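# Move glass vial onto balance pan and close its doors

## Task

Take the vial from the shelved bench by the door and carry it to the balance on the shelved bench by the window. Set it upright on the balance pan, then close every glass door of the balance. It fails if the balance tips, is shoved out of place, or its pan is overloaded. It fails if the vial touches the floor, or breaks from a knock or a drop of more than a few centimetres. The parked cart, the pedal bin and the stool may be moved. At the end, release the vial and back away. It fails if the robot falls or is left leaning.

## Robot and tools

ROBOT. A Hello Robot Stretch 3 with a single arm: a two-wheeled base (0.33 m long, 0.34 m wide), a lift on a mast, and a telescoping arm that points out of the robot's RIGHT side, with a wrist (yaw, pitch, roll) and a gripper. The base cannot slide sideways, so to move the gripper forward or back you drive the base. Turning in place pivots about the point midway between the drive wheels, 0.05 m behind the front edge; with the arm in and wrist folded the swept radius is 0.28 m, more if the wrist is unfolded. Cameras: head_camera and nav_camera (both aimed by head_pan_rad and head_tilt_rad) and wrist_camera on the gripper. Occasionally a loose object gets nudged by something else.

FRAMES. Base frame: origin on the floor between the drive wheels, x forward, y left, z up. hand_pose is reported in it, at the point where closed fingertips meet; with wrist joints at zero its x axis is up, y back toward the mast, z toward the rear. The odometry frame is the base frame where the scene started; base_odometry counts wheel turns, so slip looks like travel. Heading runs -3.142 to 3.142, positive to the left.

execute_actions takes "actions", a list run in order (empty list = just look). Each action: {"robot": command, "steps": n, "until": condition}. steps is 1 to 450 control steps at 30 per second (default 1); {"steps": n} alone waits. A command may hold:
- "base": exactly one of {"translate_m": d}, a straight drive offset in metres from where the base is when that command starts (forward positive, |d| at most 1), or {"rotate_rad": d}, an in-place turn offset in radians (left/counter-clockwise positive, |d| at most 3.2).
- "joints": one object naming absolute targets for any of: lift_m 0 to 1.1 (arm height); arm_m 0 to 0.52 (extension); wrist_yaw_rad -1.345 to 4.42 (0 along the arm, positive swings toward the front, 3.0 folds over the base); wrist_pitch_rad -1.57 to 0.451 (0 level, negative tips fingers down); wrist_roll_rad -2.911 to 2.911; gripper_m -0.089 to 0.179 (wider is higher; real fingertip gap is 0.007 less when almost shut, 0.025 less when wide, zero below 0.007); head_pan_rad -3.953 to 1.73 (0 forward, positive left, -1.57 looks along the arm); head_tilt_rad -1.53 to 0.419 (negative down). Unnamed joints keep their previous targets.
- "contact_limits": {"arm_m": effort %} (1 to 100), sent with an arm_m goal; the arm halts with contact_stop near that effort (negative when retracting). Lower means gentler.
Instead of one command, "robot" may be a list of up to 8 commands and {"pause_s": s} (s at most 15) run in sequence; a step starts only after the previous one ends "done" (off_target also passes for base and gripper_m), otherwise the rest is dropped. {"robot": {"stop": true}} brakes everything and clears the queue. Any new command acts immediately, overriding named goals and discarding an older queue. If any action in a call is invalid or out of range, nothing in that call runs.

"until" ends the action early. {"robot": {"status": "ended"}} fires when nothing reports moving and no queue runs. You can also compare fields, e.g. {"robot": {"lift_m": [">", 0.3]}}, using =, !=, <, <=, >, >= on printed values (joints 3 decimals, base 4), or a status word / ["!=", "moving"]. {"any": {"status": "ended"}} fires when the first motion or queue finishes.

zoom_image: {"camera": one of head_camera, nav_camera, wrist_camera, "region": [x0, y0, x1, y1]} in pixels of that camera's latest image, top-left origin, at most 504 by 504.

finished_scene: {"scene": current scene number}. Irreversible; only call once every motion has settled and the goal holds.

RESULTS. Each result is a snapshot with one image per camera. base_status shows progress in brackets (moved of goal). Statuses: moving, done (within tolerance), off_target (rested short, possibly still pushing), contact_stop (arm or lift met resistance and went slack until commanded again), time_out, stopped, not_commanded, torque_fault (a wrist servo shut off for 10 s and goes limp). refusals and queue/queue_left track rejected goals and queue state; lines starting refused:, dropped: or replaced: explain. on_its_own appears when the robot altered a goal, a joint is slack or off, an idle motor strains, or base_tilt drifts 3 degrees or more from its start (7.5 while driving). motor_effort is percent, sign toward higher values, peak in brackets; it is noisy and biased. lidar_m gives 12 distances from the base origin in 30-degree sectors, first straight ahead and counter-clockwise (4th left, 7th behind, 10th right), at 0.17 m height, blind to glass. wrist_depth_mm and head_depth_mm are 7x7 grids of depth in mm.

SPEED. Full speed (0.30 m/s, 1.9 rad/s) needs lift_m under 0.30, arm_m under 0.03 and wrist_yaw_rad over 2.54; otherwise 0.10 m/s and 0.63 rad/s.

GRIPPING. Close to a gripper_m below the object's width (lower squeezes harder; excessive force triggers a stall guard and the object may slip). Release by opening at least 0.02 past where the fingers made contact. Readings and "done" do not prove you hold anything; check the cameras.

CAUTIONS. Fold or unfold the wrist only with lift_m 0.32 to 0.95, wrist_pitch_rad -0.4 and roll near 0; once folded the lift may go to 0.25. With wrist_yaw_rad under -0.4 keep pitch at -0.5 or lower. Pushing on something rigid with the gripper above about 0.45 m can topple the robot, especially a second push after a contact_stop or with a raised contact limit. Never drive while the gripper grips, hooks or presses on something fixed. If the base snags, reverse the last motion in small steps, free the gripper, and lower lift_m to about 0.2 if it stays tilted. Carry the vial low and slow, set it down gently, close the balance doors softly, then open the gripper and withdraw.

Each tool is called after "Request:" as name([rows], argument=value, ...), one row to a line, values as JSON.

## Session

Request:
execute_actions(actions=[])

Scene clock: 0.00 s.
robot.base_odometry: x=+0.000 y=+0.000 heading=+0.000 (m, m, rad; robot's odometry frame)
robot.turned_by_wheels: +0.000 (rad since the last result)
robot.turned_by_imu: +0.000 (rad since the last result)
robot.base_tilt: forward=+0.3 right=-2.2 (deg)
robot.lidar_m: 1.82 1.76 2.46 1.68 1.67 1.88 1.73 1.59 1.91 1.03 1.03 1.18
robot.head_depth_mm: 2124 2699 2707 2727 2751 2765 2261 / 2151 2610 2639 2656 2671 2729 2221 / 2132 2508 2557 2547 2594 1804 2044 / 2134 2475 2466 2473 2474 2443 2222 / 2132 2375 2382 2397 2346 2379 2235 / 2166 2330 2315 2351 2300 2369 2203 / 2163 2259 2243 2286 2233 2305 2194
robot.base_status: not_commanded
robot.joint_positions: lift_m=+0.468 arm_m=+0.002 wrist_yaw_rad=+3.086 wrist_pitch_rad=-0.516 wrist_roll_rad=-0.017 gripper_m=+0.037 head_pan_rad=-0.001 head_tilt_rad=-0.022
robot.joint_goals: lift_m=+0.468 arm_m=+0.002 wrist_yaw_rad=+3.086 wrist_pitch_rad=-0.516 wrist_roll_rad=-0.017 gripper_m=+0.037 head_pan_rad=-0.001 head_tilt_rad=-0.022
robot.joint_status: lift_m=not_commanded arm_m=not_commanded wrist_yaw_rad=not_commanded wrist_pitch_rad=not_commanded wrist_roll_rad=not_commanded gripper_m=not_commanded head_pan_rad=not_commanded head_tilt_rad=not_commanded
robot.measured_speeds: translate_m=+0.000 rotate_rad=+0.000 lift_m=+0.000 arm_m=+0.000 wrist_yaw_rad=+0.000 wrist_pitch_rad=+0.000 wrist_roll_rad=+0.000 head_pan_rad=+0.000 head_tilt_rad=+0.000
robot: refusals=0 queue=idle queue_left=0
robot.motor_effort: left_wheel=+0 right_wheel=+0 lift_m=+40 arm_m=+0 wrist_yaw_rad=+1 wrist_pitch_rad=+4 wrist_roll_rad=+0 gripper_m=+0 head_pan_rad=+1 head_tilt_rad=+2 (%)
robot.hand_pose: x=-0.0094 y=+0.0633 z=+0.4598 quat_wxyz=(+0.198, +0.682, +0.163, +0.684) (m; robot's base frame)
robot.wrist_depth_mm: - - - - - - - / - - - - - - - / - - - - - - - / 898 864 869 872 866 875 843 / 737 746 722 730 734 725 732 / 640 618 629 626 611 626 623 / 561 560 - - 551 555 554
pictures: head_camera (sideways: a quarter turn clockwise sets it upright), nav_camera (sideways: a quarter turn counterclockwise sets it upright), wrist_camera
Images, in order (width x height): head_camera 896x504, nav_camera 672x504, wrist_camera 644x364.

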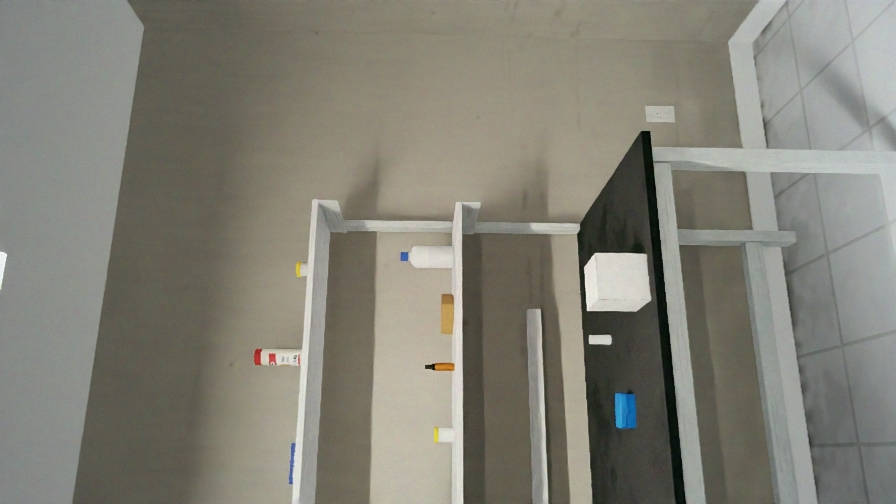

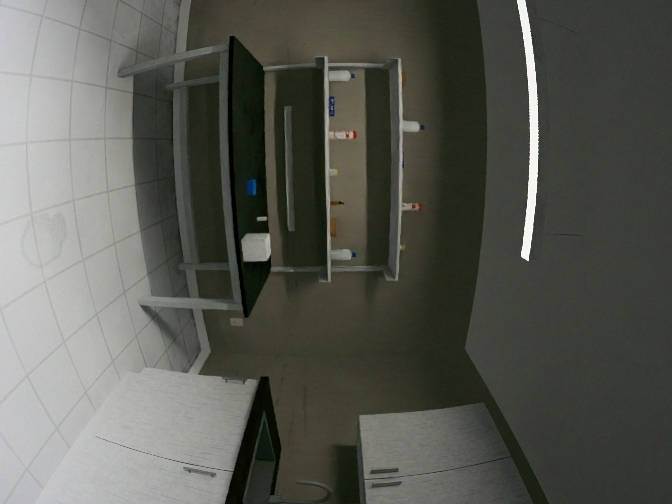

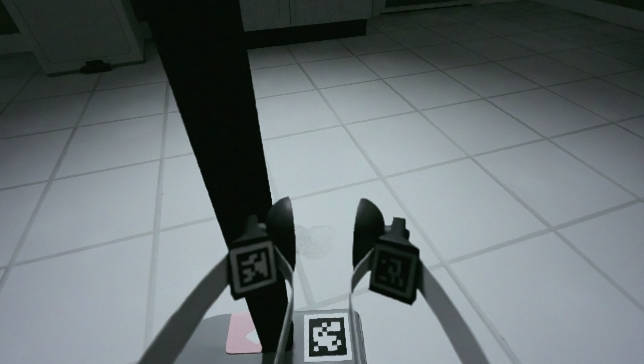

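Request:
execute_actions([
  {"robot":{"joints":{"head_pan_rad":1.5,"head_tilt_rad":-0.4}},"steps":200,"until":{"robot":{"status":"ended"}}},
])

Request:
execute_actions([
  {"robot":{"joints":{"head_pan_rad":-1.7}},"steps":200,"until":{"robot":{"status":"ended"}}},
])

Request:
execute_actions([
  {"robot":{"joints":{"head_pan_rad":-3.2}},"steps":200,"until":{"robot":{"status":"ended"}}},
])

Scene clock: 3.33 s.
robot.base_odometry: x=+0.000 y=+0.000 heading=+0.000 (m, m, rad; robot's odometry frame)
robot.turned_by_wheels: +0.000 (rad since the last result)
robot.turned_by_imu: -0.001 (rad since the last result)
robot.base_tilt: forward=+0.4 right=-2.1 (deg)
robot.lidar_m: 1.82 1.76 2.45 1.68 1.67 1.88 1.73 1.59 1.91 1.03 1.03 1.18
robot.head_depth_mm: 2167 2330 2561 2816 2336 1788 1435 / 2093 2264 2450 2675 2341 1769 1444 / 1605 2114 2284 2512 2206 1762 1441 / 1536 1646 1776 1914 2073 1767 1430 / 1478 1581 1692 1826 1994 1786 1429 / 1424 1535 1645 1760 1899 1764 1422 / 1384 1480 1580 1704 1832 1759 1430
robot.base_status: not_commanded
robot.joint_positions: lift_m=+0.468 arm_m=+0.002 wrist_yaw_rad=+3.086 wrist_pitch_rad=-0.516 wrist_roll_rad=-0.017 gripper_m=+0.037 head_pan_rad=+1.493 head_tilt_rad=-0.395
robot.joint_goals: lift_m=+0.468 arm_m=+0.002 wrist_yaw_rad=+3.086 wrist_pitch_rad=-0.516 wrist_roll_rad=-0.017 gripper_m=+0.037 head_pan_rad=+1.500 head_tilt_rad=-0.400
robot.joint_status: lift_m=not_commanded arm_m=not_commanded wrist_yaw_rad=not_commanded wrist_pitch_rad=not_commanded wrist_roll_rad=not_commanded gripper_m=not_commanded head_pan_rad=done head_tilt_rad=done
robot.measured_speeds: translate_m=+0.000 rotate_rad=+0.000 lift_m=+0.000 arm_m=+0.000 wrist_yaw_rad=+0.000 wrist_pitch_rad=+0.000 wrist_roll_rad=+0.000 head_pan_rad=+0.000 head_tilt_rad=+0.000
robot: refusals=0 queue=done queue_left=0
robot.motor_effort: left_wheel=+0(0) right_wheel=+0(0) lift_m=+40(40) arm_m=+0(1) wrist_yaw_rad=-1(1) wrist_pitch_rad=+4(4) wrist_roll_rad=+0(0) gripper_m=+0(0) head_pan_rad=+3(41) head_tilt_rad=-3(28) (%)
robot.hand_pose: x=-0.0094 y=+0.0633 z=+0.4598 quat_wxyz=(+0.198, +0.682, +0.163, +0.684) (m; robot's base frame)
robot.wrist_depth_mm: - - - - - - - / - - - - - - - / - - - - - - - / 874 858 875 855 836 845 853 / 727 734 722 727 727 709 710 / 622 641 649 634 609 617 623 / 548 559 - - 554 560 554
pictures: head_camera (sideways: a quarter turn clockwise sets it upright), nav_camera (sideways: a quarter turn counterclockwise sets it upright), wrist_camera
Images, in order (width x height): head_camera 896x504, nav_camera 672x504, wrist_camera 644x364.

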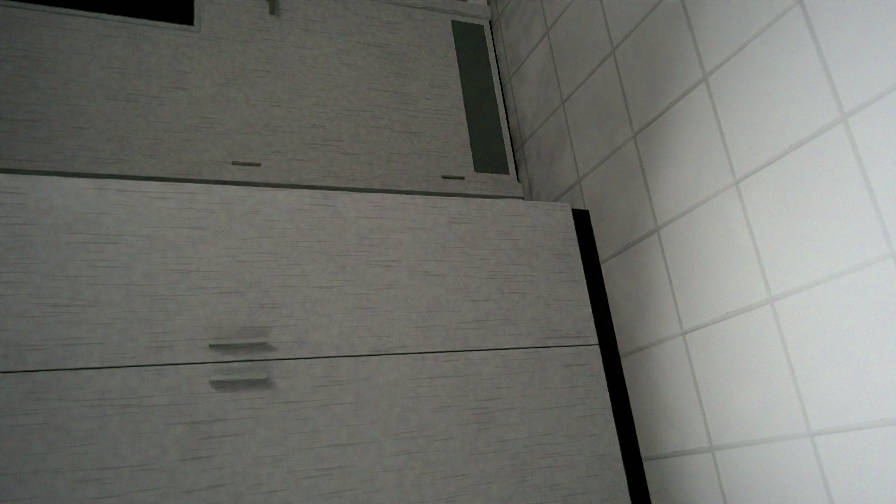

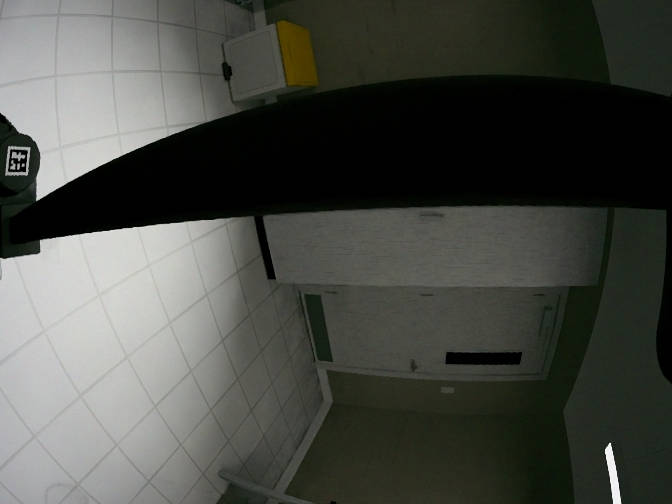

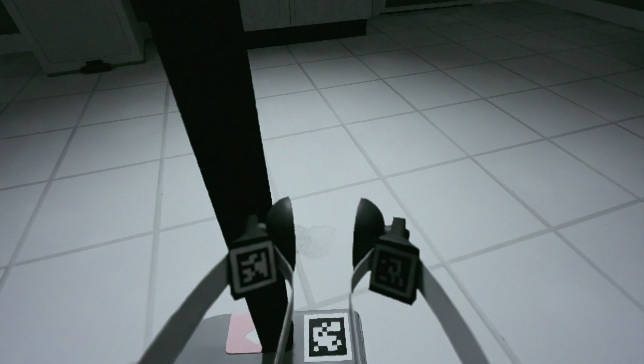

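Scene clock: 5.23 s.
robot.base_odometry: x=+0.000 y=+0.000 heading=+0.000 (m, m, rad; robot's odometry frame)
robot.turned_by_wheels: +0.000 (rad since the last result)
robot.turned_by_imu: +0.000 (rad since the last result)
robot.base_tilt: forward=+0.3 right=-2.2 (deg)
robot.lidar_m: 1.83 1.76 2.46 1.67 1.67 1.88 1.72 1.60 1.91 1.03 1.03 1.18
robot.head_depth_mm: 1720 1827 2004 2226 2326 1782 1431 / 1652 1782 1932 2129 2225 1781 1449 / 1584 1691 1839 2002 2122 1756 1435 / 1520 1626 1756 1214 2045 1671 1431 / 1166 1554 1293 1137 1223 1332 1435 / 1124 1444 1229 1092 1159 1269 1383 / 1084 1444 1202 1050 1103 1197 1332
robot.base_status: not_commanded
robot.joint_positions: lift_m=+0.468 arm_m=+0.002 wrist_yaw_rad=+3.086 wrist_pitch_rad=-0.516 wrist_roll_rad=-0.017 gripper_m=+0.037 head_pan_rad=-1.693 head_tilt_rad=-0.395
robot.joint_goals: lift_m=+0.468 arm_m=+0.002 wrist_yaw_rad=+3.086 wrist_pitch_rad=-0.516 wrist_roll_rad=-0.017 gripper_m=+0.037 head_pan_rad=-1.700 head_tilt_rad=-0.400
robot.joint_status: lift_m=not_commanded arm_m=not_commanded wrist_yaw_rad=not_commanded wrist_pitch_rad=not_commanded wrist_roll_rad=not_commanded gripper_m=not_commanded head_pan_rad=done head_tilt_rad=done
robot.measured_speeds: translate_m=+0.000 rotate_rad=+0.000 lift_m=+0.000 arm_m=+0.000 wrist_yaw_rad=+0.000 wrist_pitch_rad=+0.000 wrist_roll_rad=+0.000 head_pan_rad=+0.000 head_tilt_rad=+0.000
robot: refusals=0 queue=done queue_left=0
robot.motor_effort: left_wheel=+0(0) right_wheel=+0(0) lift_m=+40(40) arm_m=+0(0) wrist_yaw_rad=+0(1) wrist_pitch_rad=+4(4) wrist_roll_rad=+0(0) gripper_m=+1(1) head_pan_rad=-3(40) head_tilt_rad=-3(3) (%)
robot.hand_pose: x=-0.0094 y=+0.0633 z=+0.4598 quat_wxyz=(+0.198, +0.682, +0.163, +0.684) (m; robot's base frame)
robot.wrist_depth_mm: - - - - - - - / - - - - - - - / - - - - - - - / 875 838 838 886 868 860 845 / 722 740 745 737 739 725 727 / 634 635 631 640 598 625 619 / 559 563 - - 544 563 560
pictures: head_camera (sideways: a quarter turn clockwise sets it upright), nav_camera (sideways: a quarter turn counterclockwise sets it upright), wrist_camera
Images, in order (width x height): head_camera 896x504, nav_camera 672x504, wrist_camera 644x364.

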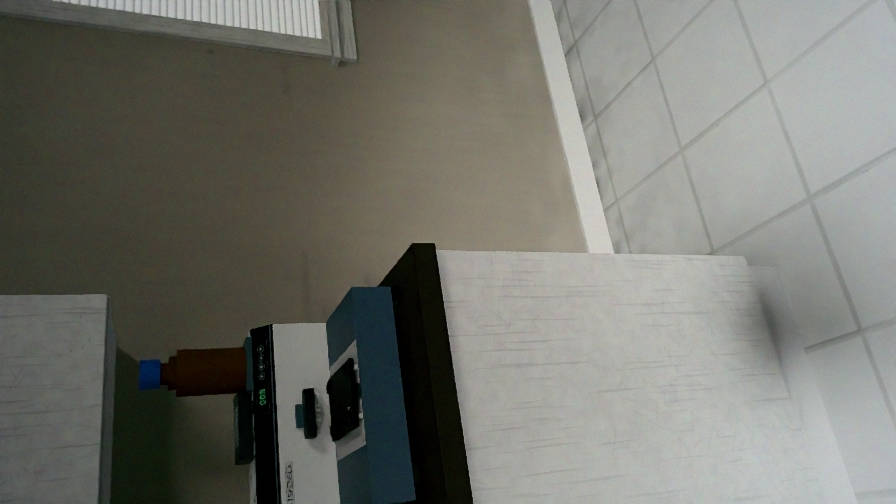

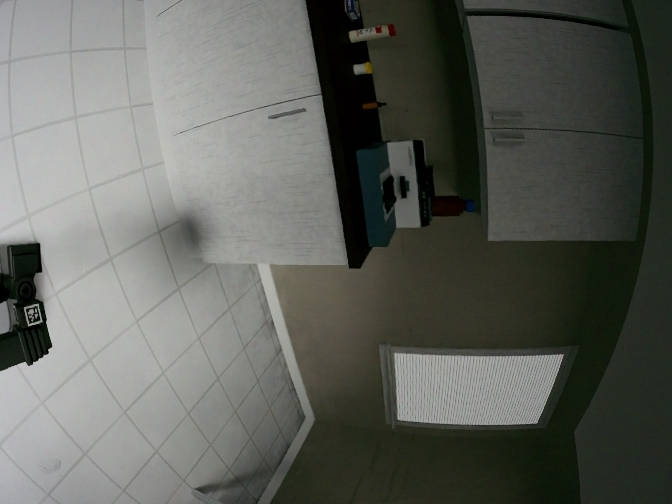

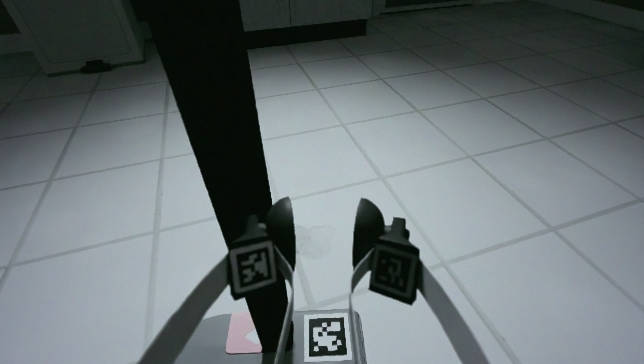

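Scene clock: 6.50 s.
robot.base_odometry: x=+0.000 y=+0.000 heading=+0.000 (m, m, rad; robot's odometry frame)
robot.turned_by_wheels: +0.000 (rad since the last result)
robot.turned_by_imu: +0.000 (rad since the last result)
robot.base_tilt: forward=+0.3 right=-2.0 (deg)
robot.lidar_m: 1.83 1.76 2.45 1.68 1.67 1.88 1.72 1.59 1.92 1.03 1.03 1.18
robot.head_depth_mm: 2347 2559 2745 2951 2338 1770 1453 / 2305 2441 2576 2774 2190 1777 1444 / 2191 2364 1974 2720 2305 1773 1433 / 2141 2295 1978 2643 2316 1756 1437 / 2060 2200 1932 2525 2202 1769 1424 / 2005 2134 1928 2340 2307 1759 1432 / 1943 2057 1701 2364 2277 1764 1437
robot.base_status: not_commanded
robot.joint_positions: lift_m=+0.468 arm_m=+0.002 wrist_yaw_rad=+3.086 wrist_pitch_rad=-0.516 wrist_roll_rad=-0.017 gripper_m=+0.037 head_pan_rad=-3.193 head_tilt_rad=-0.395
robot.joint_goals: lift_m=+0.468 arm_m=+0.002 wrist_yaw_rad=+3.086 wrist_pitch_rad=-0.516 wrist_roll_rad=-0.017 gripper_m=+0.037 head_pan_rad=-3.200 head_tilt_rad=-0.400
robot.joint_status: lift_m=not_commanded arm_m=not_commanded wrist_yaw_rad=not_commanded wrist_pitch_rad=not_commanded wrist_roll_rad=not_commanded gripper_m=not_commanded head_pan_rad=done head_tilt_rad=done
robot.measured_speeds: translate_m=+0.000 rotate_rad=+0.000 lift_m=+0.000 arm_m=+0.000 wrist_yaw_rad=+0.000 wrist_pitch_rad=+0.000 wrist_roll_rad=+0.000 head_pan_rad=+0.000 head_tilt_rad=+0.000
robot: refusals=0 queue=done queue_left=0
robot.motor_effort: left_wheel=-1(0) right_wheel=+0(0) lift_m=+39(40) arm_m=+0(0) wrist_yaw_rad=+1(0) wrist_pitch_rad=+4(4) wrist_roll_rad=+0(0) gripper_m=+1(0) head_pan_rad=-3(41) head_tilt_rad=-2(3) (%)
robot.hand_pose: x=-0.0094 y=+0.0633 z=+0.4598 quat_wxyz=(+0.198, +0.682, +0.163, +0.684) (m; robot's base frame)
robot.wrist_depth_mm: - - - - - - - / - - - - - - - / - - - - - - - / 874 877 834 863 849 843 862 / 728 721 726 718 735 734 725 / 633 640 621 622 618 631 621 / 572 554 - - 550 554 556
pictures: head_camera (sideways: a quarter turn clockwise sets it upright), nav_camera (sideways: a quarter turn counterclockwise sets it upright), wrist_camera
Images, in order (width x height): head_camera 896x504, nav_camera 672x504, wrist_camera 644x364.

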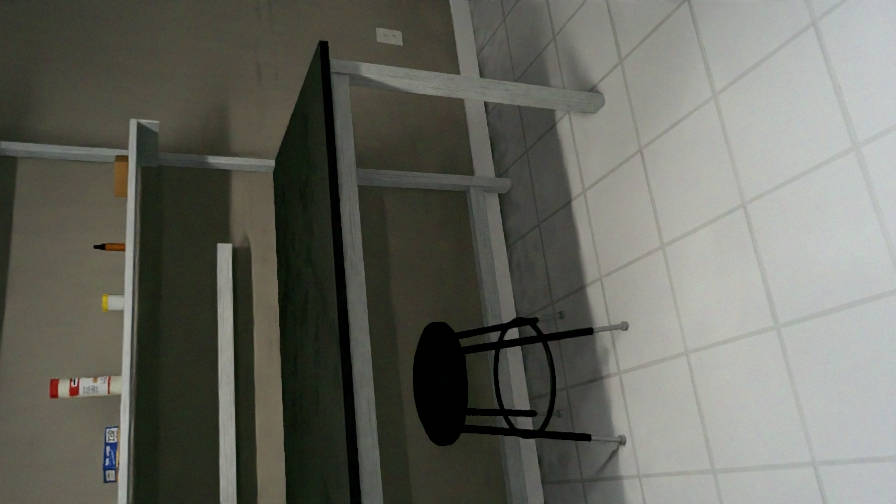

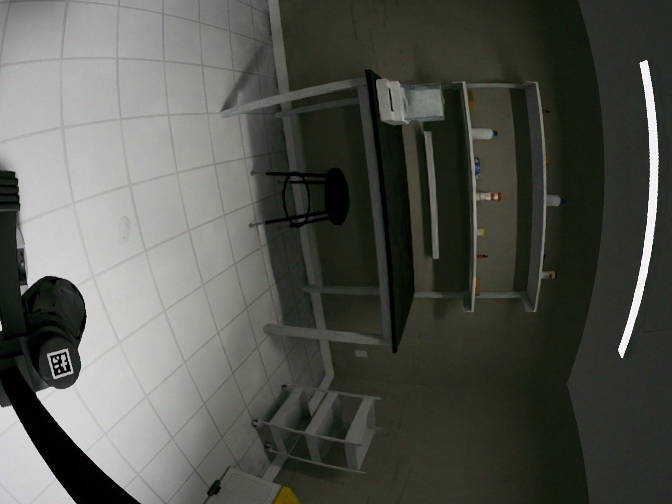

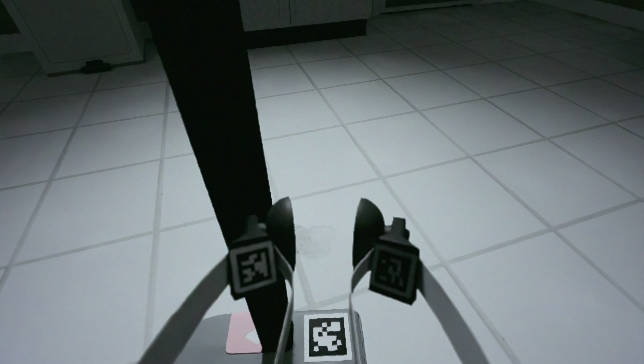

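Request:
execute_actions([
  {"robot":[{"joints":{"lift_m":0.27,"wrist_pitch_rad":-0.4,"head_pan_rad":-1.57,"head_tilt_rad":-0.55}},{"base":{"rotate_rad":-2.42}},{"base":{"translate_m":1}},{"base":{"rotate_rad":1.13}}],"steps":450,"until":{"robot":{"status":"ended"}}},
])

Scene clock: 20.43 s.
robot.base_odometry: x=-0.751 y=-0.661 heading=-1.290 (m, m, rad; robot's odometry frame)
robot.turned_by_wheels: -1.290 (rad since the last result)
robot.turned_by_imu: -1.295 (rad since the last result)
robot.base_tilt: forward=+0.3 right=-2.2 (deg)
robot.lidar_m: 1.19 0.74 0.85 2.58 3.29 2.27 2.01 1.13 1.03 0.68 1.49 1.24
robot.head_depth_mm: 1192 923 791 734 1763 1543 1304 / 1195 910 788 735 1785 1545 1299 / 1205 1320 931 761 886 1426 1236 / 1206 1313 1485 1626 1771 1536 1300 / 1217 1330 1473 1650 1770 1534 1293 / 1215 1330 1474 1637 1793 1522 1292 / 1207 1347 1483 1640 1809 1536 1290
robot.base_status: done (rotate_rad +1.1299 of +1.1300)
robot.joint_positions: lift_m=+0.270 arm_m=+0.003 wrist_yaw_rad=+3.086 wrist_pitch_rad=-0.420 wrist_roll_rad=-0.017 gripper_m=+0.037 head_pan_rad=-1.577 head_tilt_rad=-0.544
robot.joint_goals: lift_m=+0.270 arm_m=+0.003 wrist_yaw_rad=+3.086 wrist_pitch_rad=-0.400 wrist_roll_rad=-0.017 gripper_m=+0.037 head_pan_rad=-1.570 head_tilt_rad=-0.550
robot.joint_status: lift_m=done arm_m=not_commanded wrist_yaw_rad=not_commanded wrist_pitch_rad=done wrist_roll_rad=not_commanded gripper_m=not_commanded head_pan_rad=done head_tilt_rad=done
robot.measured_speeds: translate_m=+0.000 rotate_rad=+0.000 lift_m=+0.000 arm_m=+0.000 wrist_yaw_rad=+0.000 wrist_pitch_rad=+0.000 wrist_roll_rad=+0.000 head_pan_rad=+0.000 head_tilt_rad=+0.000
robot: refusals=0 queue=done queue_left=0
robot.motor_effort: left_wheel=-2(9) right_wheel=+2(10) lift_m=+28(41) arm_m=-1(1) wrist_yaw_rad=+0(0) wrist_pitch_rad=+6(7) wrist_roll_rad=+0(0) gripper_m=+0(0) head_pan_rad=+3(41) head_tilt_rad=-3(20) (%)
robot.hand_pose: x=-0.0087 y=+0.0764 z=+0.2826 quat_wxyz=(+0.166, +0.689, +0.130, +0.693) (m; robot's base frame)
robot.wrist_depth_mm: - - - - - 945 639 / - - - - - - 650 / 861 871 - 850 827 840 728 / 660 671 - 659 659 664 657 / 549 541 539 543 546 540 535 / 457 - - - 458 455 456 / - - - - 395 392 390
pictures: head_camera (sideways: a quarter turn clockwise sets it upright), nav_camera (sideways: a quarter turn counterclockwise sets it upright), wrist_camera
Images, in order (width x height): head_camera 896x504, nav_camera 672x504, wrist_camera 644x364.

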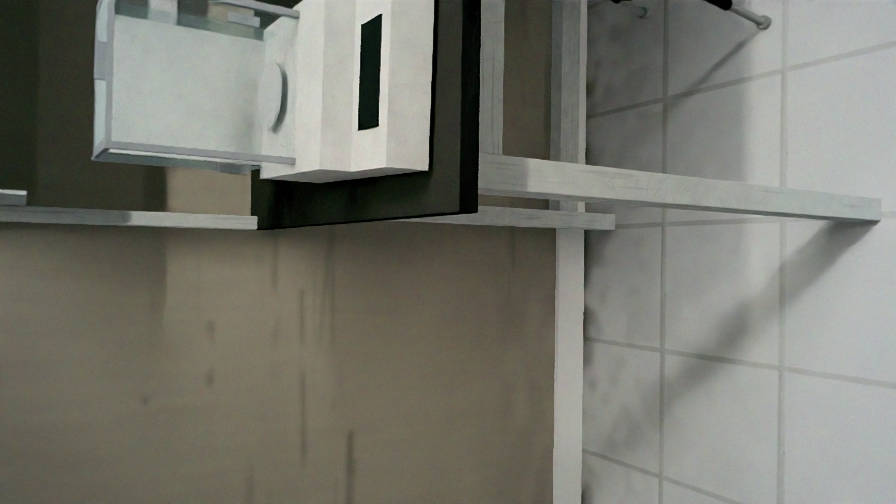

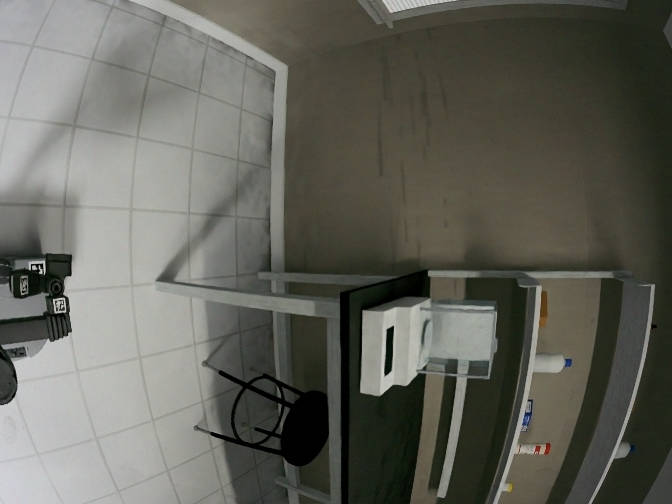

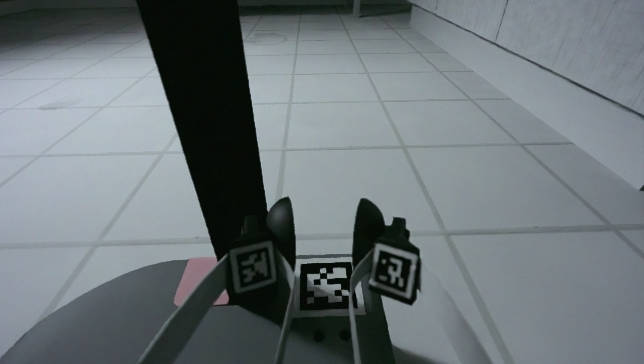

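Request:
execute_actions([
  {"robot":{"base":{"translate_m":-0.35},"joints":{"head_pan_rad":-1.4,"head_tilt_rad":-0.3}},"steps":450,"until":{"robot":{"status":"ended"}}},
])

Request:
zoom_image(camera="head_camera", region=[220,70,560,410])

Request:
execute_actions([
  {"robot":[{"base":{"rotate_rad":1.48}},{"base":{"translate_m":1}},{"base":{"translate_m":1}}],"steps":450,"until":{"robot":{"status":"ended"}}},
  {"robot":[{"base":{"translate_m":0.15}},{"base":{"rotate_rad":1.66}},{"joints":{"lift_m":0.85,"head_pan_rad":-1.57,"head_tilt_rad":-0.7}},{"joints":{"wrist_yaw_rad":0,"gripper_m":0.11}},{"joints":{"wrist_pitch_rad":0,"wrist_roll_rad":0,"lift_m":0.75}}],"steps":450,"until":{"robot":{"status":"ended"}}},
  {"steps":450,"until":{"robot":{"status":"ended"}}},
])

Scene clock: 25.30 s.
robot.base_odometry: x=-0.848 y=-0.324 heading=-1.290 (m, m, rad; robot's odometry frame)
robot.turned_by_wheels: +0.000 (rad since the last result)
robot.turned_by_imu: +0.000 (rad since the last result)
robot.base_tilt: forward=+0.3 right=-2.1 (deg)
robot.lidar_m: 1.54 1.04 1.34 2.66 2.63 1.84 1.67 1.32 0.91 0.91 0.71 1.60
robot.head_depth_mm: 1194 1255 1311 1262 808 1054 1459 / 1206 1274 1335 1259 804 1547 1544 / 1229 1293 1347 941 756 1564 1548 / 1244 1269 975 937 727 1604 1536 / 1274 1338 1422 995 748 1712 1493 / 1299 1375 1458 1555 835 1755 1455 / 1313 1403 1473 1579 1676 1811 1542
robot.base_status: done (translate_m -0.3500 of -0.3500)
robot.joint_positions: lift_m=+0.270 arm_m=+0.003 wrist_yaw_rad=+3.086 wrist_pitch_rad=-0.420 wrist_roll_rad=-0.017 gripper_m=+0.037 head_pan_rad=-1.407 head_tilt_rad=-0.310
robot.joint_goals: lift_m=+0.270 arm_m=+0.003 wrist_yaw_rad=+3.086 wrist_pitch_rad=-0.400 wrist_roll_rad=-0.017 gripper_m=+0.037 head_pan_rad=-1.400 head_tilt_rad=-0.300
robot.joint_status: lift_m=done arm_m=not_commanded wrist_yaw_rad=not_commanded wrist_pitch_rad=done wrist_roll_rad=not_commanded gripper_m=not_commanded head_pan_rad=done head_tilt_rad=done
robot.measured_speeds: translate_m=+0.000 rotate_rad=+0.000 lift_m=+0.000 arm_m=+0.000 wrist_yaw_rad=+0.000 wrist_pitch_rad=+0.000 wrist_roll_rad=+0.000 head_pan_rad=+0.000 head_tilt_rad=+0.000
robot: refusals=0 queue=done queue_left=0
robot.motor_effort: left_wheel=-2(10) right_wheel=+2(6) lift_m=+28(28) arm_m=+0(0) wrist_yaw_rad=+0(0) wrist_pitch_rad=+6(6) wrist_roll_rad=+0(0) gripper_m=+0(0) head_pan_rad=+4(19) head_tilt_rad=+5(27) (%)
robot.hand_pose: x=-0.0087 y=+0.0764 z=+0.2826 quat_wxyz=(+0.166, +0.689, +0.130, +0.693) (m; robot's base frame)
robot.wrist_depth_mm: - - - - - - - / - - - - - - - / 846 845 - 838 872 826 845 / 664 657 - 666 662 649 661 / 542 538 543 549 552 536 536 / 463 - - - 456 450 451 / - - - - 396 389 394
pictures: head_camera (sideways: a quarter turn clockwise sets it upright), nav_camera (sideways: a quarter turn counterclockwise sets it upright), wrist_camera
Images, in order (width x height): head_camera 896x504, nav_camera 672x504, wrist_camera 644x364.

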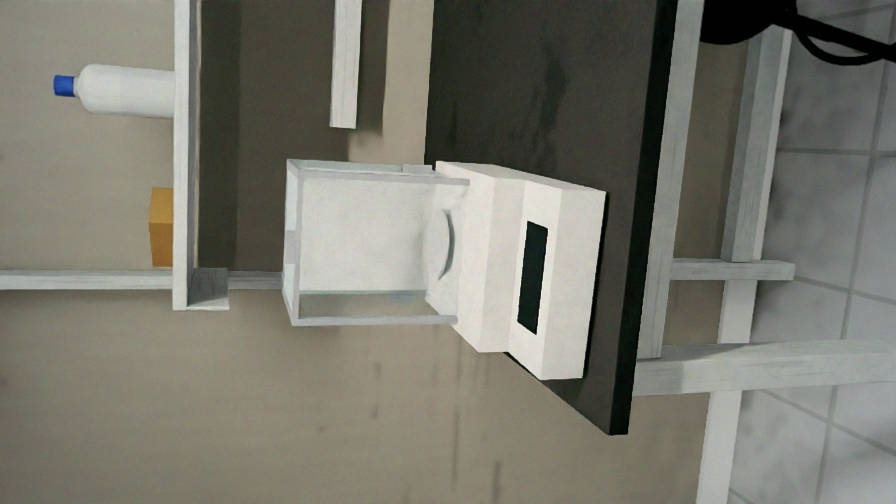

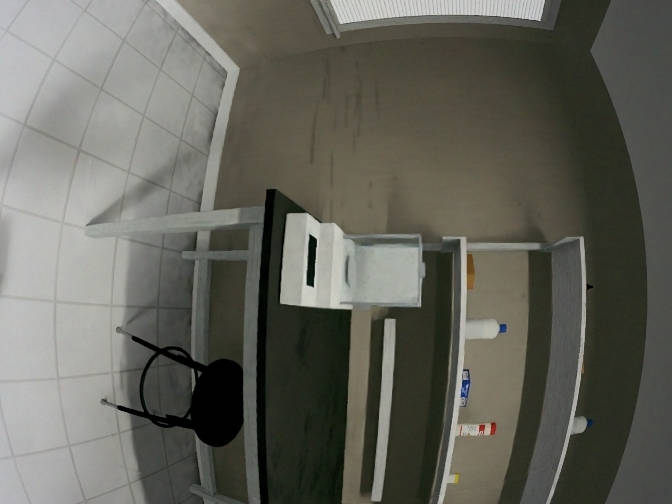

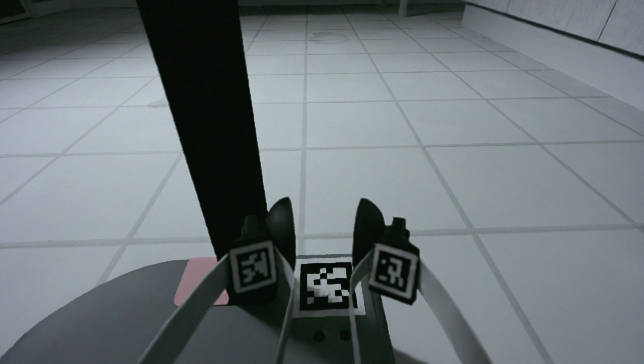

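Region (220, 70, 560, 410) of head_camera's 896x504 image, scaled by 1.482, with more detail than that image has.

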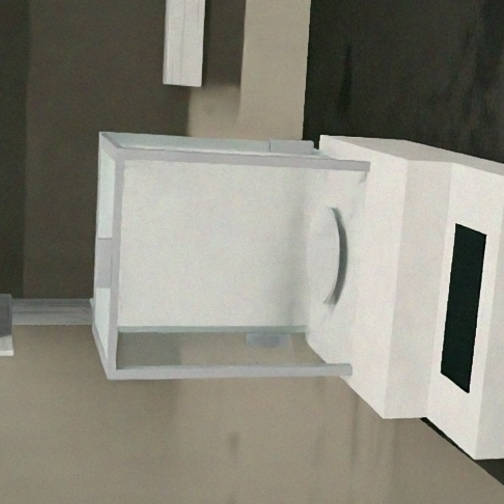

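Scene clock: 52.43 s.
robot.base_odometry: x=+1.264 y=+0.082 heading=+1.850 (m, m, rad; robot's odometry frame)
robot.turned_by_wheels: +3.140 (rad since the last result)
robot.turned_by_imu: +3.121 (rad since the last result)
robot.base_tilt: forward=+0.4 right=-2.1 (deg)
robot.lidar_m: 2.01 2.03 2.73 2.98 1.07 0.76 0.73 0.63 0.63 1.07 1.11 1.01
robot.head_depth_mm: 1029 1147 1053 793 625 1360 1241 / 1035 1155 1052 618 606 1357 1262 / 1025 1153 1049 790 637 1408 - / 1022 1152 1043 812 669 1373 1180 / 1022 1143 1043 815 669 1360 1204 / 1022 1147 1039 769 664 1353 1197 / 1025 1148 1042 784 662 1351 1196
robot.base_status: done (rotate_rad +1.6599 of +1.6600)
robot.joint_positions: lift_m=+0.750 arm_m=+0.003 wrist_yaw_rad=+0.003 wrist_pitch_rad=-0.023 wrist_roll_rad=-0.006 gripper_m=+0.110 head_pan_rad=-1.563 head_tilt_rad=-0.691
robot.joint_goals: lift_m=+0.750 arm_m=+0.003 wrist_yaw_rad=+0.000 wrist_pitch_rad=+0.000 wrist_roll_rad=+0.000 gripper_m=+0.110 head_pan_rad=-1.570 head_tilt_rad=-0.700
robot.joint_status: lift_m=done arm_m=not_commanded wrist_yaw_rad=done wrist_pitch_rad=done wrist_roll_rad=done gripper_m=done head_pan_rad=done head_tilt_rad=done
robot.measured_speeds: translate_m=+0.000 rotate_rad=+0.000 lift_m=+0.000 arm_m=+0.000 wrist_yaw_rad=+0.000 wrist_pitch_rad=+0.000 wrist_roll_rad=+0.000 head_pan_rad=+0.000 head_tilt_rad=+0.000
robot: refusals=0 queue=done queue_left=0
robot.motor_effort: left_wheel=-2(9) right_wheel=+2(12) lift_m=+28(51) arm_m=+0(1) wrist_yaw_rad=-3(5) wrist_pitch_rad=+7(7) wrist_roll_rad=+2(1) gripper_m=+0(82) head_pan_rad=-2(15) head_tilt_rad=-5(32) (%)
robot.hand_pose: x=-0.0208 y=-0.4031 z=+0.8591 quat_wxyz=(+0.709, +0.009, -0.705, -0.007) (m; robot's base frame)
robot.wrist_depth_mm: 865 850 875 865 871 865 879 / 907 865 883 880 888 895 871 / 938 912 905 909 906 885 929 / 678 668 644 652 200 199 935 / 392 397 389 392 208 207 358 / 280 280 271 279 218 215 262 / 222 218 216 215 215 216 216
pictures: head_camera (sideways: a quarter turn clockwise sets it upright), nav_camera (sideways: a quarter turn counterclockwise sets it upright), wrist_camera
Images, in order (width x height): head_camera 896x504, nav_camera 672x504, wrist_camera 644x364.

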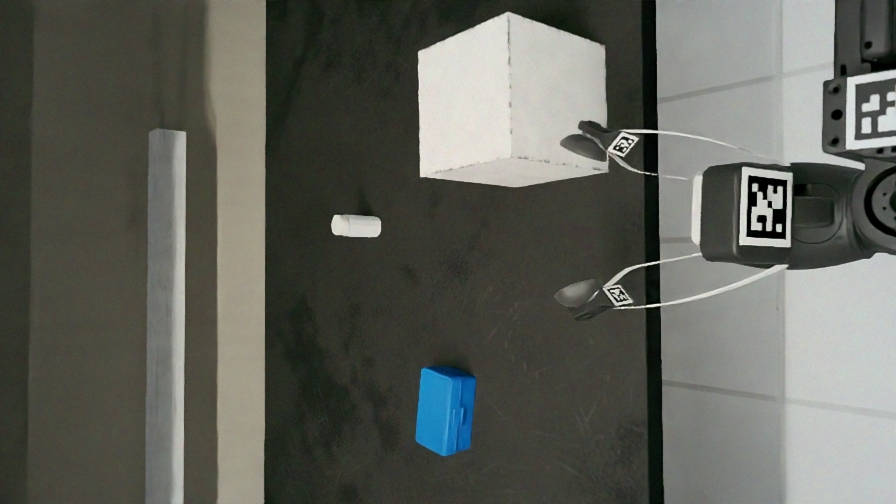

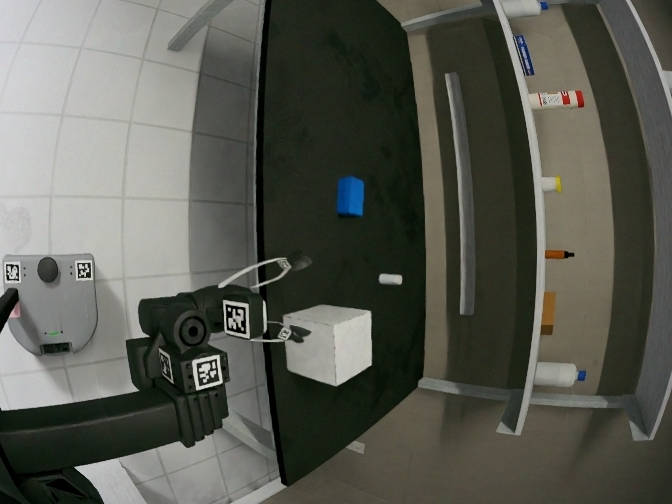

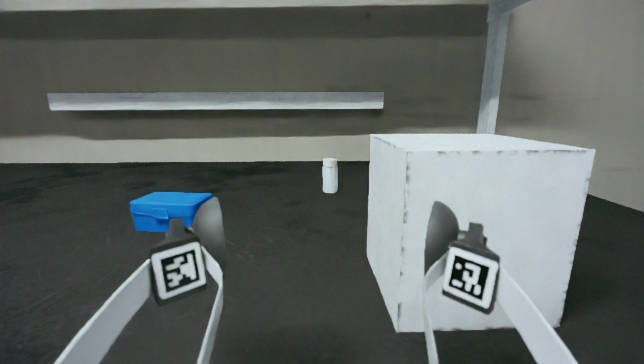

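Request:
execute_actions([
  {"robot":[{"base":{"translate_m":0.11},"joints":{"gripper_m":0.07,"lift_m":0.8}},{"base":{"rotate_rad":-0.155},"joints":{"wrist_pitch_rad":-0.25}},{"joints":{"arm_m":0.3}}],"steps":450,"until":{"robot":{"status":"ended"}}},
])

Scene clock: 61.10 s.
robot.base_odometry: x=+1.233 y=+0.187 heading=+1.695 (m, m, rad; robot's odometry frame)
robot.turned_by_wheels: -0.155 (rad since the last result)
robot.turned_by_imu: -0.158 (rad since the last result)
robot.base_tilt: forward=+0.3 right=-2.0 (deg)
robot.lidar_m: 2.28 1.91 2.27 2.97 1.48 0.93 0.84 0.84 0.71 1.07 1.08 0.91
robot.head_depth_mm: 1082 1202 1056 640 - - 1185 / 1065 1207 1081 - 640 1385 1202 / 1055 1182 1091 - 667 1377 1203 / 1034 1164 1087 791 668 1351 1200 / 1017 1143 1037 812 667 1333 1193 / 1000 1123 1033 762 664 1329 1199 / 990 1103 1035 807 664 1296 1196
robot.base_status: done (rotate_rad -0.1549 of -0.1550)
robot.joint_positions: lift_m=+0.800 arm_m=+0.300 wrist_yaw_rad=+0.001 wrist_pitch_rad=-0.263 wrist_roll_rad=-0.004 gripper_m=+0.070 head_pan_rad=-1.563 head_tilt_rad=-0.692
robot.joint_goals: lift_m=+0.800 arm_m=+0.300 wrist_yaw_rad=+0.000 wrist_pitch_rad=-0.250 wrist_roll_rad=+0.000 gripper_m=+0.070 head_pan_rad=-1.570 head_tilt_rad=-0.700
robot.joint_status: lift_m=done arm_m=done wrist_yaw_rad=done wrist_pitch_rad=done wrist_roll_rad=done gripper_m=done head_pan_rad=done head_tilt_rad=done
robot.measured_speeds: translate_m=+0.000 rotate_rad=+0.000 lift_m=+0.000 arm_m=+0.000 wrist_yaw_rad=+0.000 wrist_pitch_rad=+0.000 wrist_roll_rad=+0.000 head_pan_rad=+0.000 head_tilt_rad=+0.000
robot: refusals=0 queue=done queue_left=0
robot.motor_effort: left_wheel=+1(5) right_wheel=-3(4) lift_m=+51(52) arm_m=+2(2) wrist_yaw_rad=-1(2) wrist_pitch_rad=+4(6) wrist_roll_rad=+1(2) gripper_m=+0(80) head_pan_rad=-3(3) head_tilt_rad=-5(5) (%)
robot.hand_pose: x=-0.0212 y=-0.6858 z=+0.8484 quat_wxyz=(+0.703, +0.094, -0.699, -0.092) (m; robot's base frame)
robot.wrist_depth_mm: 474 489 501 529 620 631 677 / 568 578 613 628 655 671 749 / 576 580 580 570 569 547 785 / 394 395 388 364 387 377 382 / 298 296 309 293 306 288 287 / 239 238 228 238 225 235 234 / 200 199 198 199 197 197 195
pictures: head_camera (sideways: a quarter turn clockwise sets it upright), nav_camera (sideways: a quarter turn counterclockwise sets it upright), wrist_camera
Images, in order (width x height): head_camera 896x504, nav_camera 672x504, wrist_camera 644x364.

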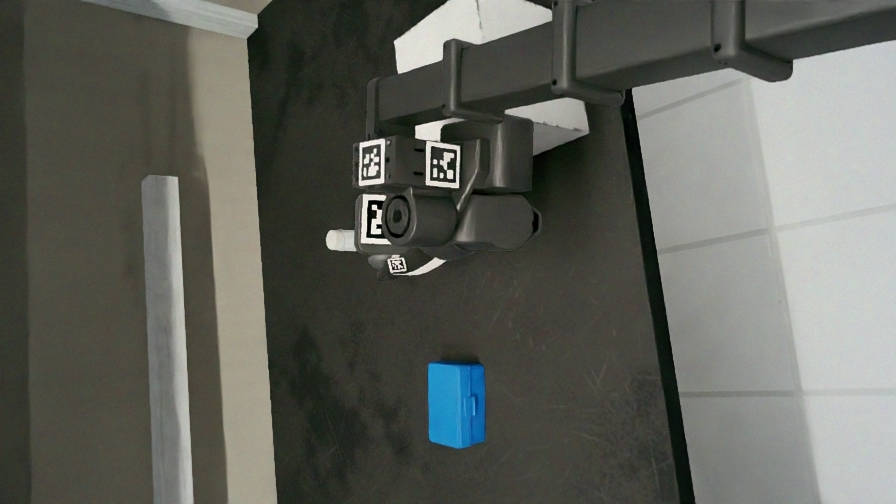

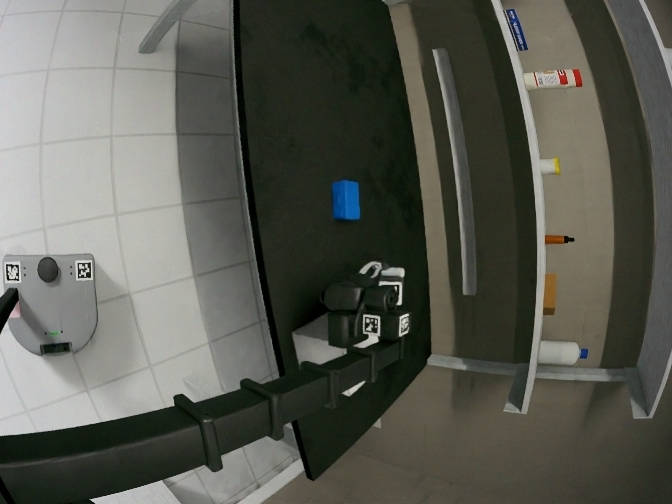

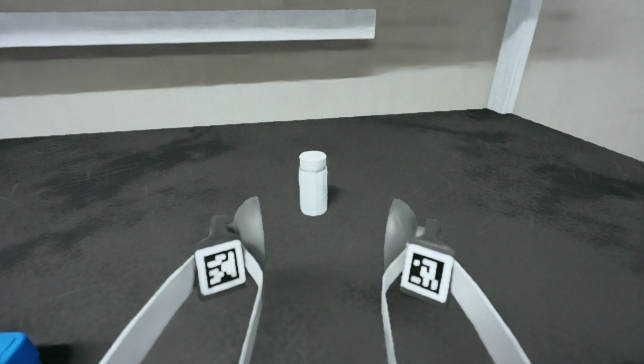

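Request:
execute_actions([
  {"robot":[{"base":{"translate_m":0.011},"joints":{"arm_m":0.41}},{"joints":{"lift_m":0.77}}],"steps":450,"until":{"robot":{"status":"ended"}}},
])

Scene clock: 65.10 s.
robot.base_odometry: x=+1.232 y=+0.198 heading=+1.695 (m, m, rad; robot's odometry frame)
robot.turned_by_wheels: +0.000 (rad since the last result)
robot.turned_by_imu: -0.001 (rad since the last result)
robot.base_tilt: forward=+0.2 right=-2.0 (deg)
robot.lidar_m: 2.27 1.89 2.26 2.97 1.50 0.94 0.85 0.85 0.72 1.07 1.07 0.90
robot.head_depth_mm: 1088 1213 1052 619 654 - - / 1071 1212 1103 - 643 1386 1209 / 1056 1183 1144 770 670 1388 1199 / 1031 1163 1082 787 669 1364 1204 / 1024 1141 1042 813 667 1330 1201 / 1005 1125 1043 759 664 1310 1194 / 990 1053 1031 805 662 1289 1195
robot.base_status: done (translate_m +0.0110 of +0.0110)
robot.joint_positions: lift_m=+0.770 arm_m=+0.410 wrist_yaw_rad=+0.001 wrist_pitch_rad=-0.263 wrist_roll_rad=-0.004 gripper_m=+0.070 head_pan_rad=-1.563 head_tilt_rad=-0.692
robot.joint_goals: lift_m=+0.770 arm_m=+0.410 wrist_yaw_rad=+0.000 wrist_pitch_rad=-0.250 wrist_roll_rad=+0.000 gripper_m=+0.070 head_pan_rad=-1.570 head_tilt_rad=-0.700
robot.joint_status: lift_m=done arm_m=done wrist_yaw_rad=done wrist_pitch_rad=done wrist_roll_rad=done gripper_m=done head_pan_rad=done head_tilt_rad=done
robot.measured_speeds: translate_m=+0.000 rotate_rad=+0.000 lift_m=+0.000 arm_m=+0.000 wrist_yaw_rad=+0.000 wrist_pitch_rad=+0.000 wrist_roll_rad=+0.000 head_pan_rad=+0.000 head_tilt_rad=+0.000
robot: refusals=0 queue=done queue_left=0
robot.motor_effort: left_wheel=+1(5) right_wheel=-2(4) lift_m=+28(52) arm_m=+3(4) wrist_yaw_rad=-1(1) wrist_pitch_rad=+4(4) wrist_roll_rad=+1(1) gripper_m=+0(0) head_pan_rad=-2(2) head_tilt_rad=-5(5) (%)
robot.hand_pose: x=-0.0212 y=-0.7958 z=+0.8191 quat_wxyz=(+0.703, +0.094, -0.699, -0.092) (m; robot's base frame)
robot.wrist_depth_mm: 439 457 471 489 515 538 557 / 470 480 498 521 566 566 617 / 472 508 479 472 463 467 460 / 330 325 328 305 319 316 314 / 249 247 260 224 257 243 242 / 201 199 191 198 189 196 195 / 167 166 166 165 164 164 164
pictures: head_camera (sideways: a quarter turn clockwise sets it upright), nav_camera (sideways: a quarter turn counterclockwise sets it upright), wrist_camera
Images, in order (width x height): head_camera 896x504, nav_camera 672x504, wrist_camera 644x364.

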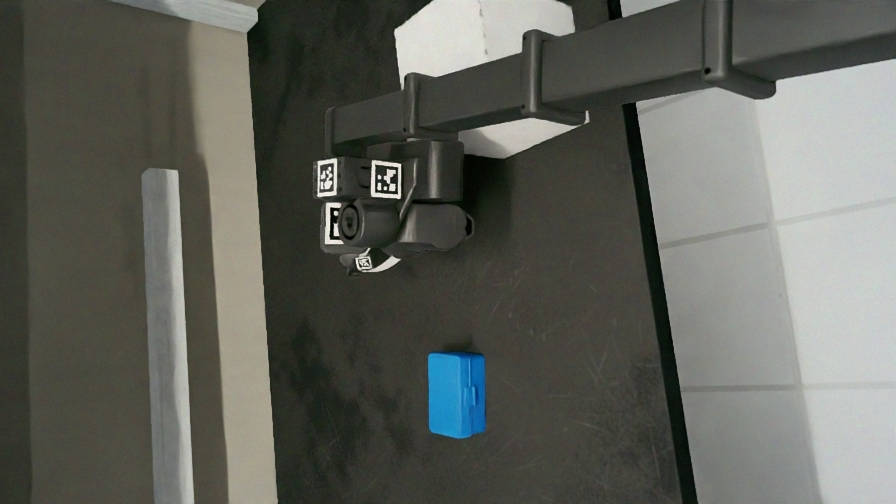

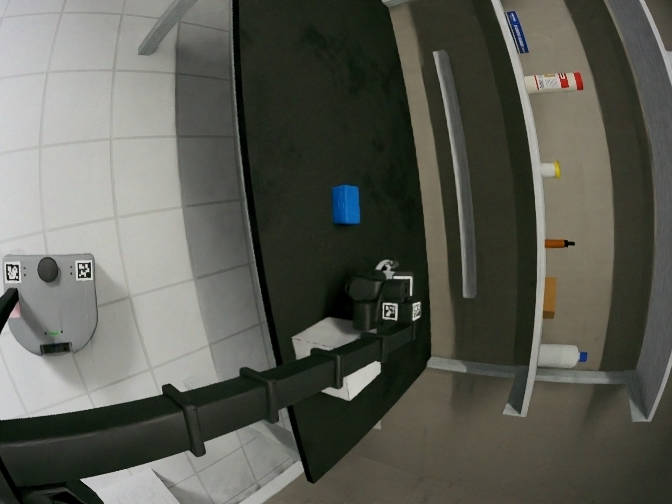

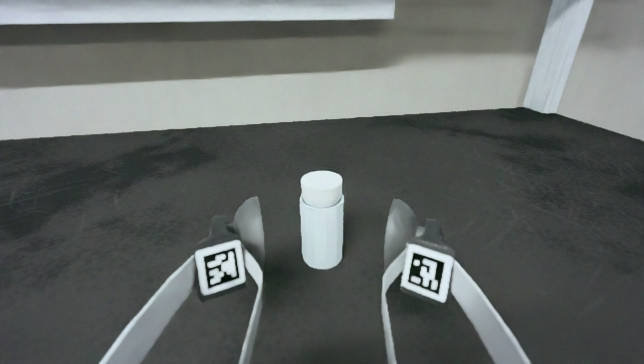

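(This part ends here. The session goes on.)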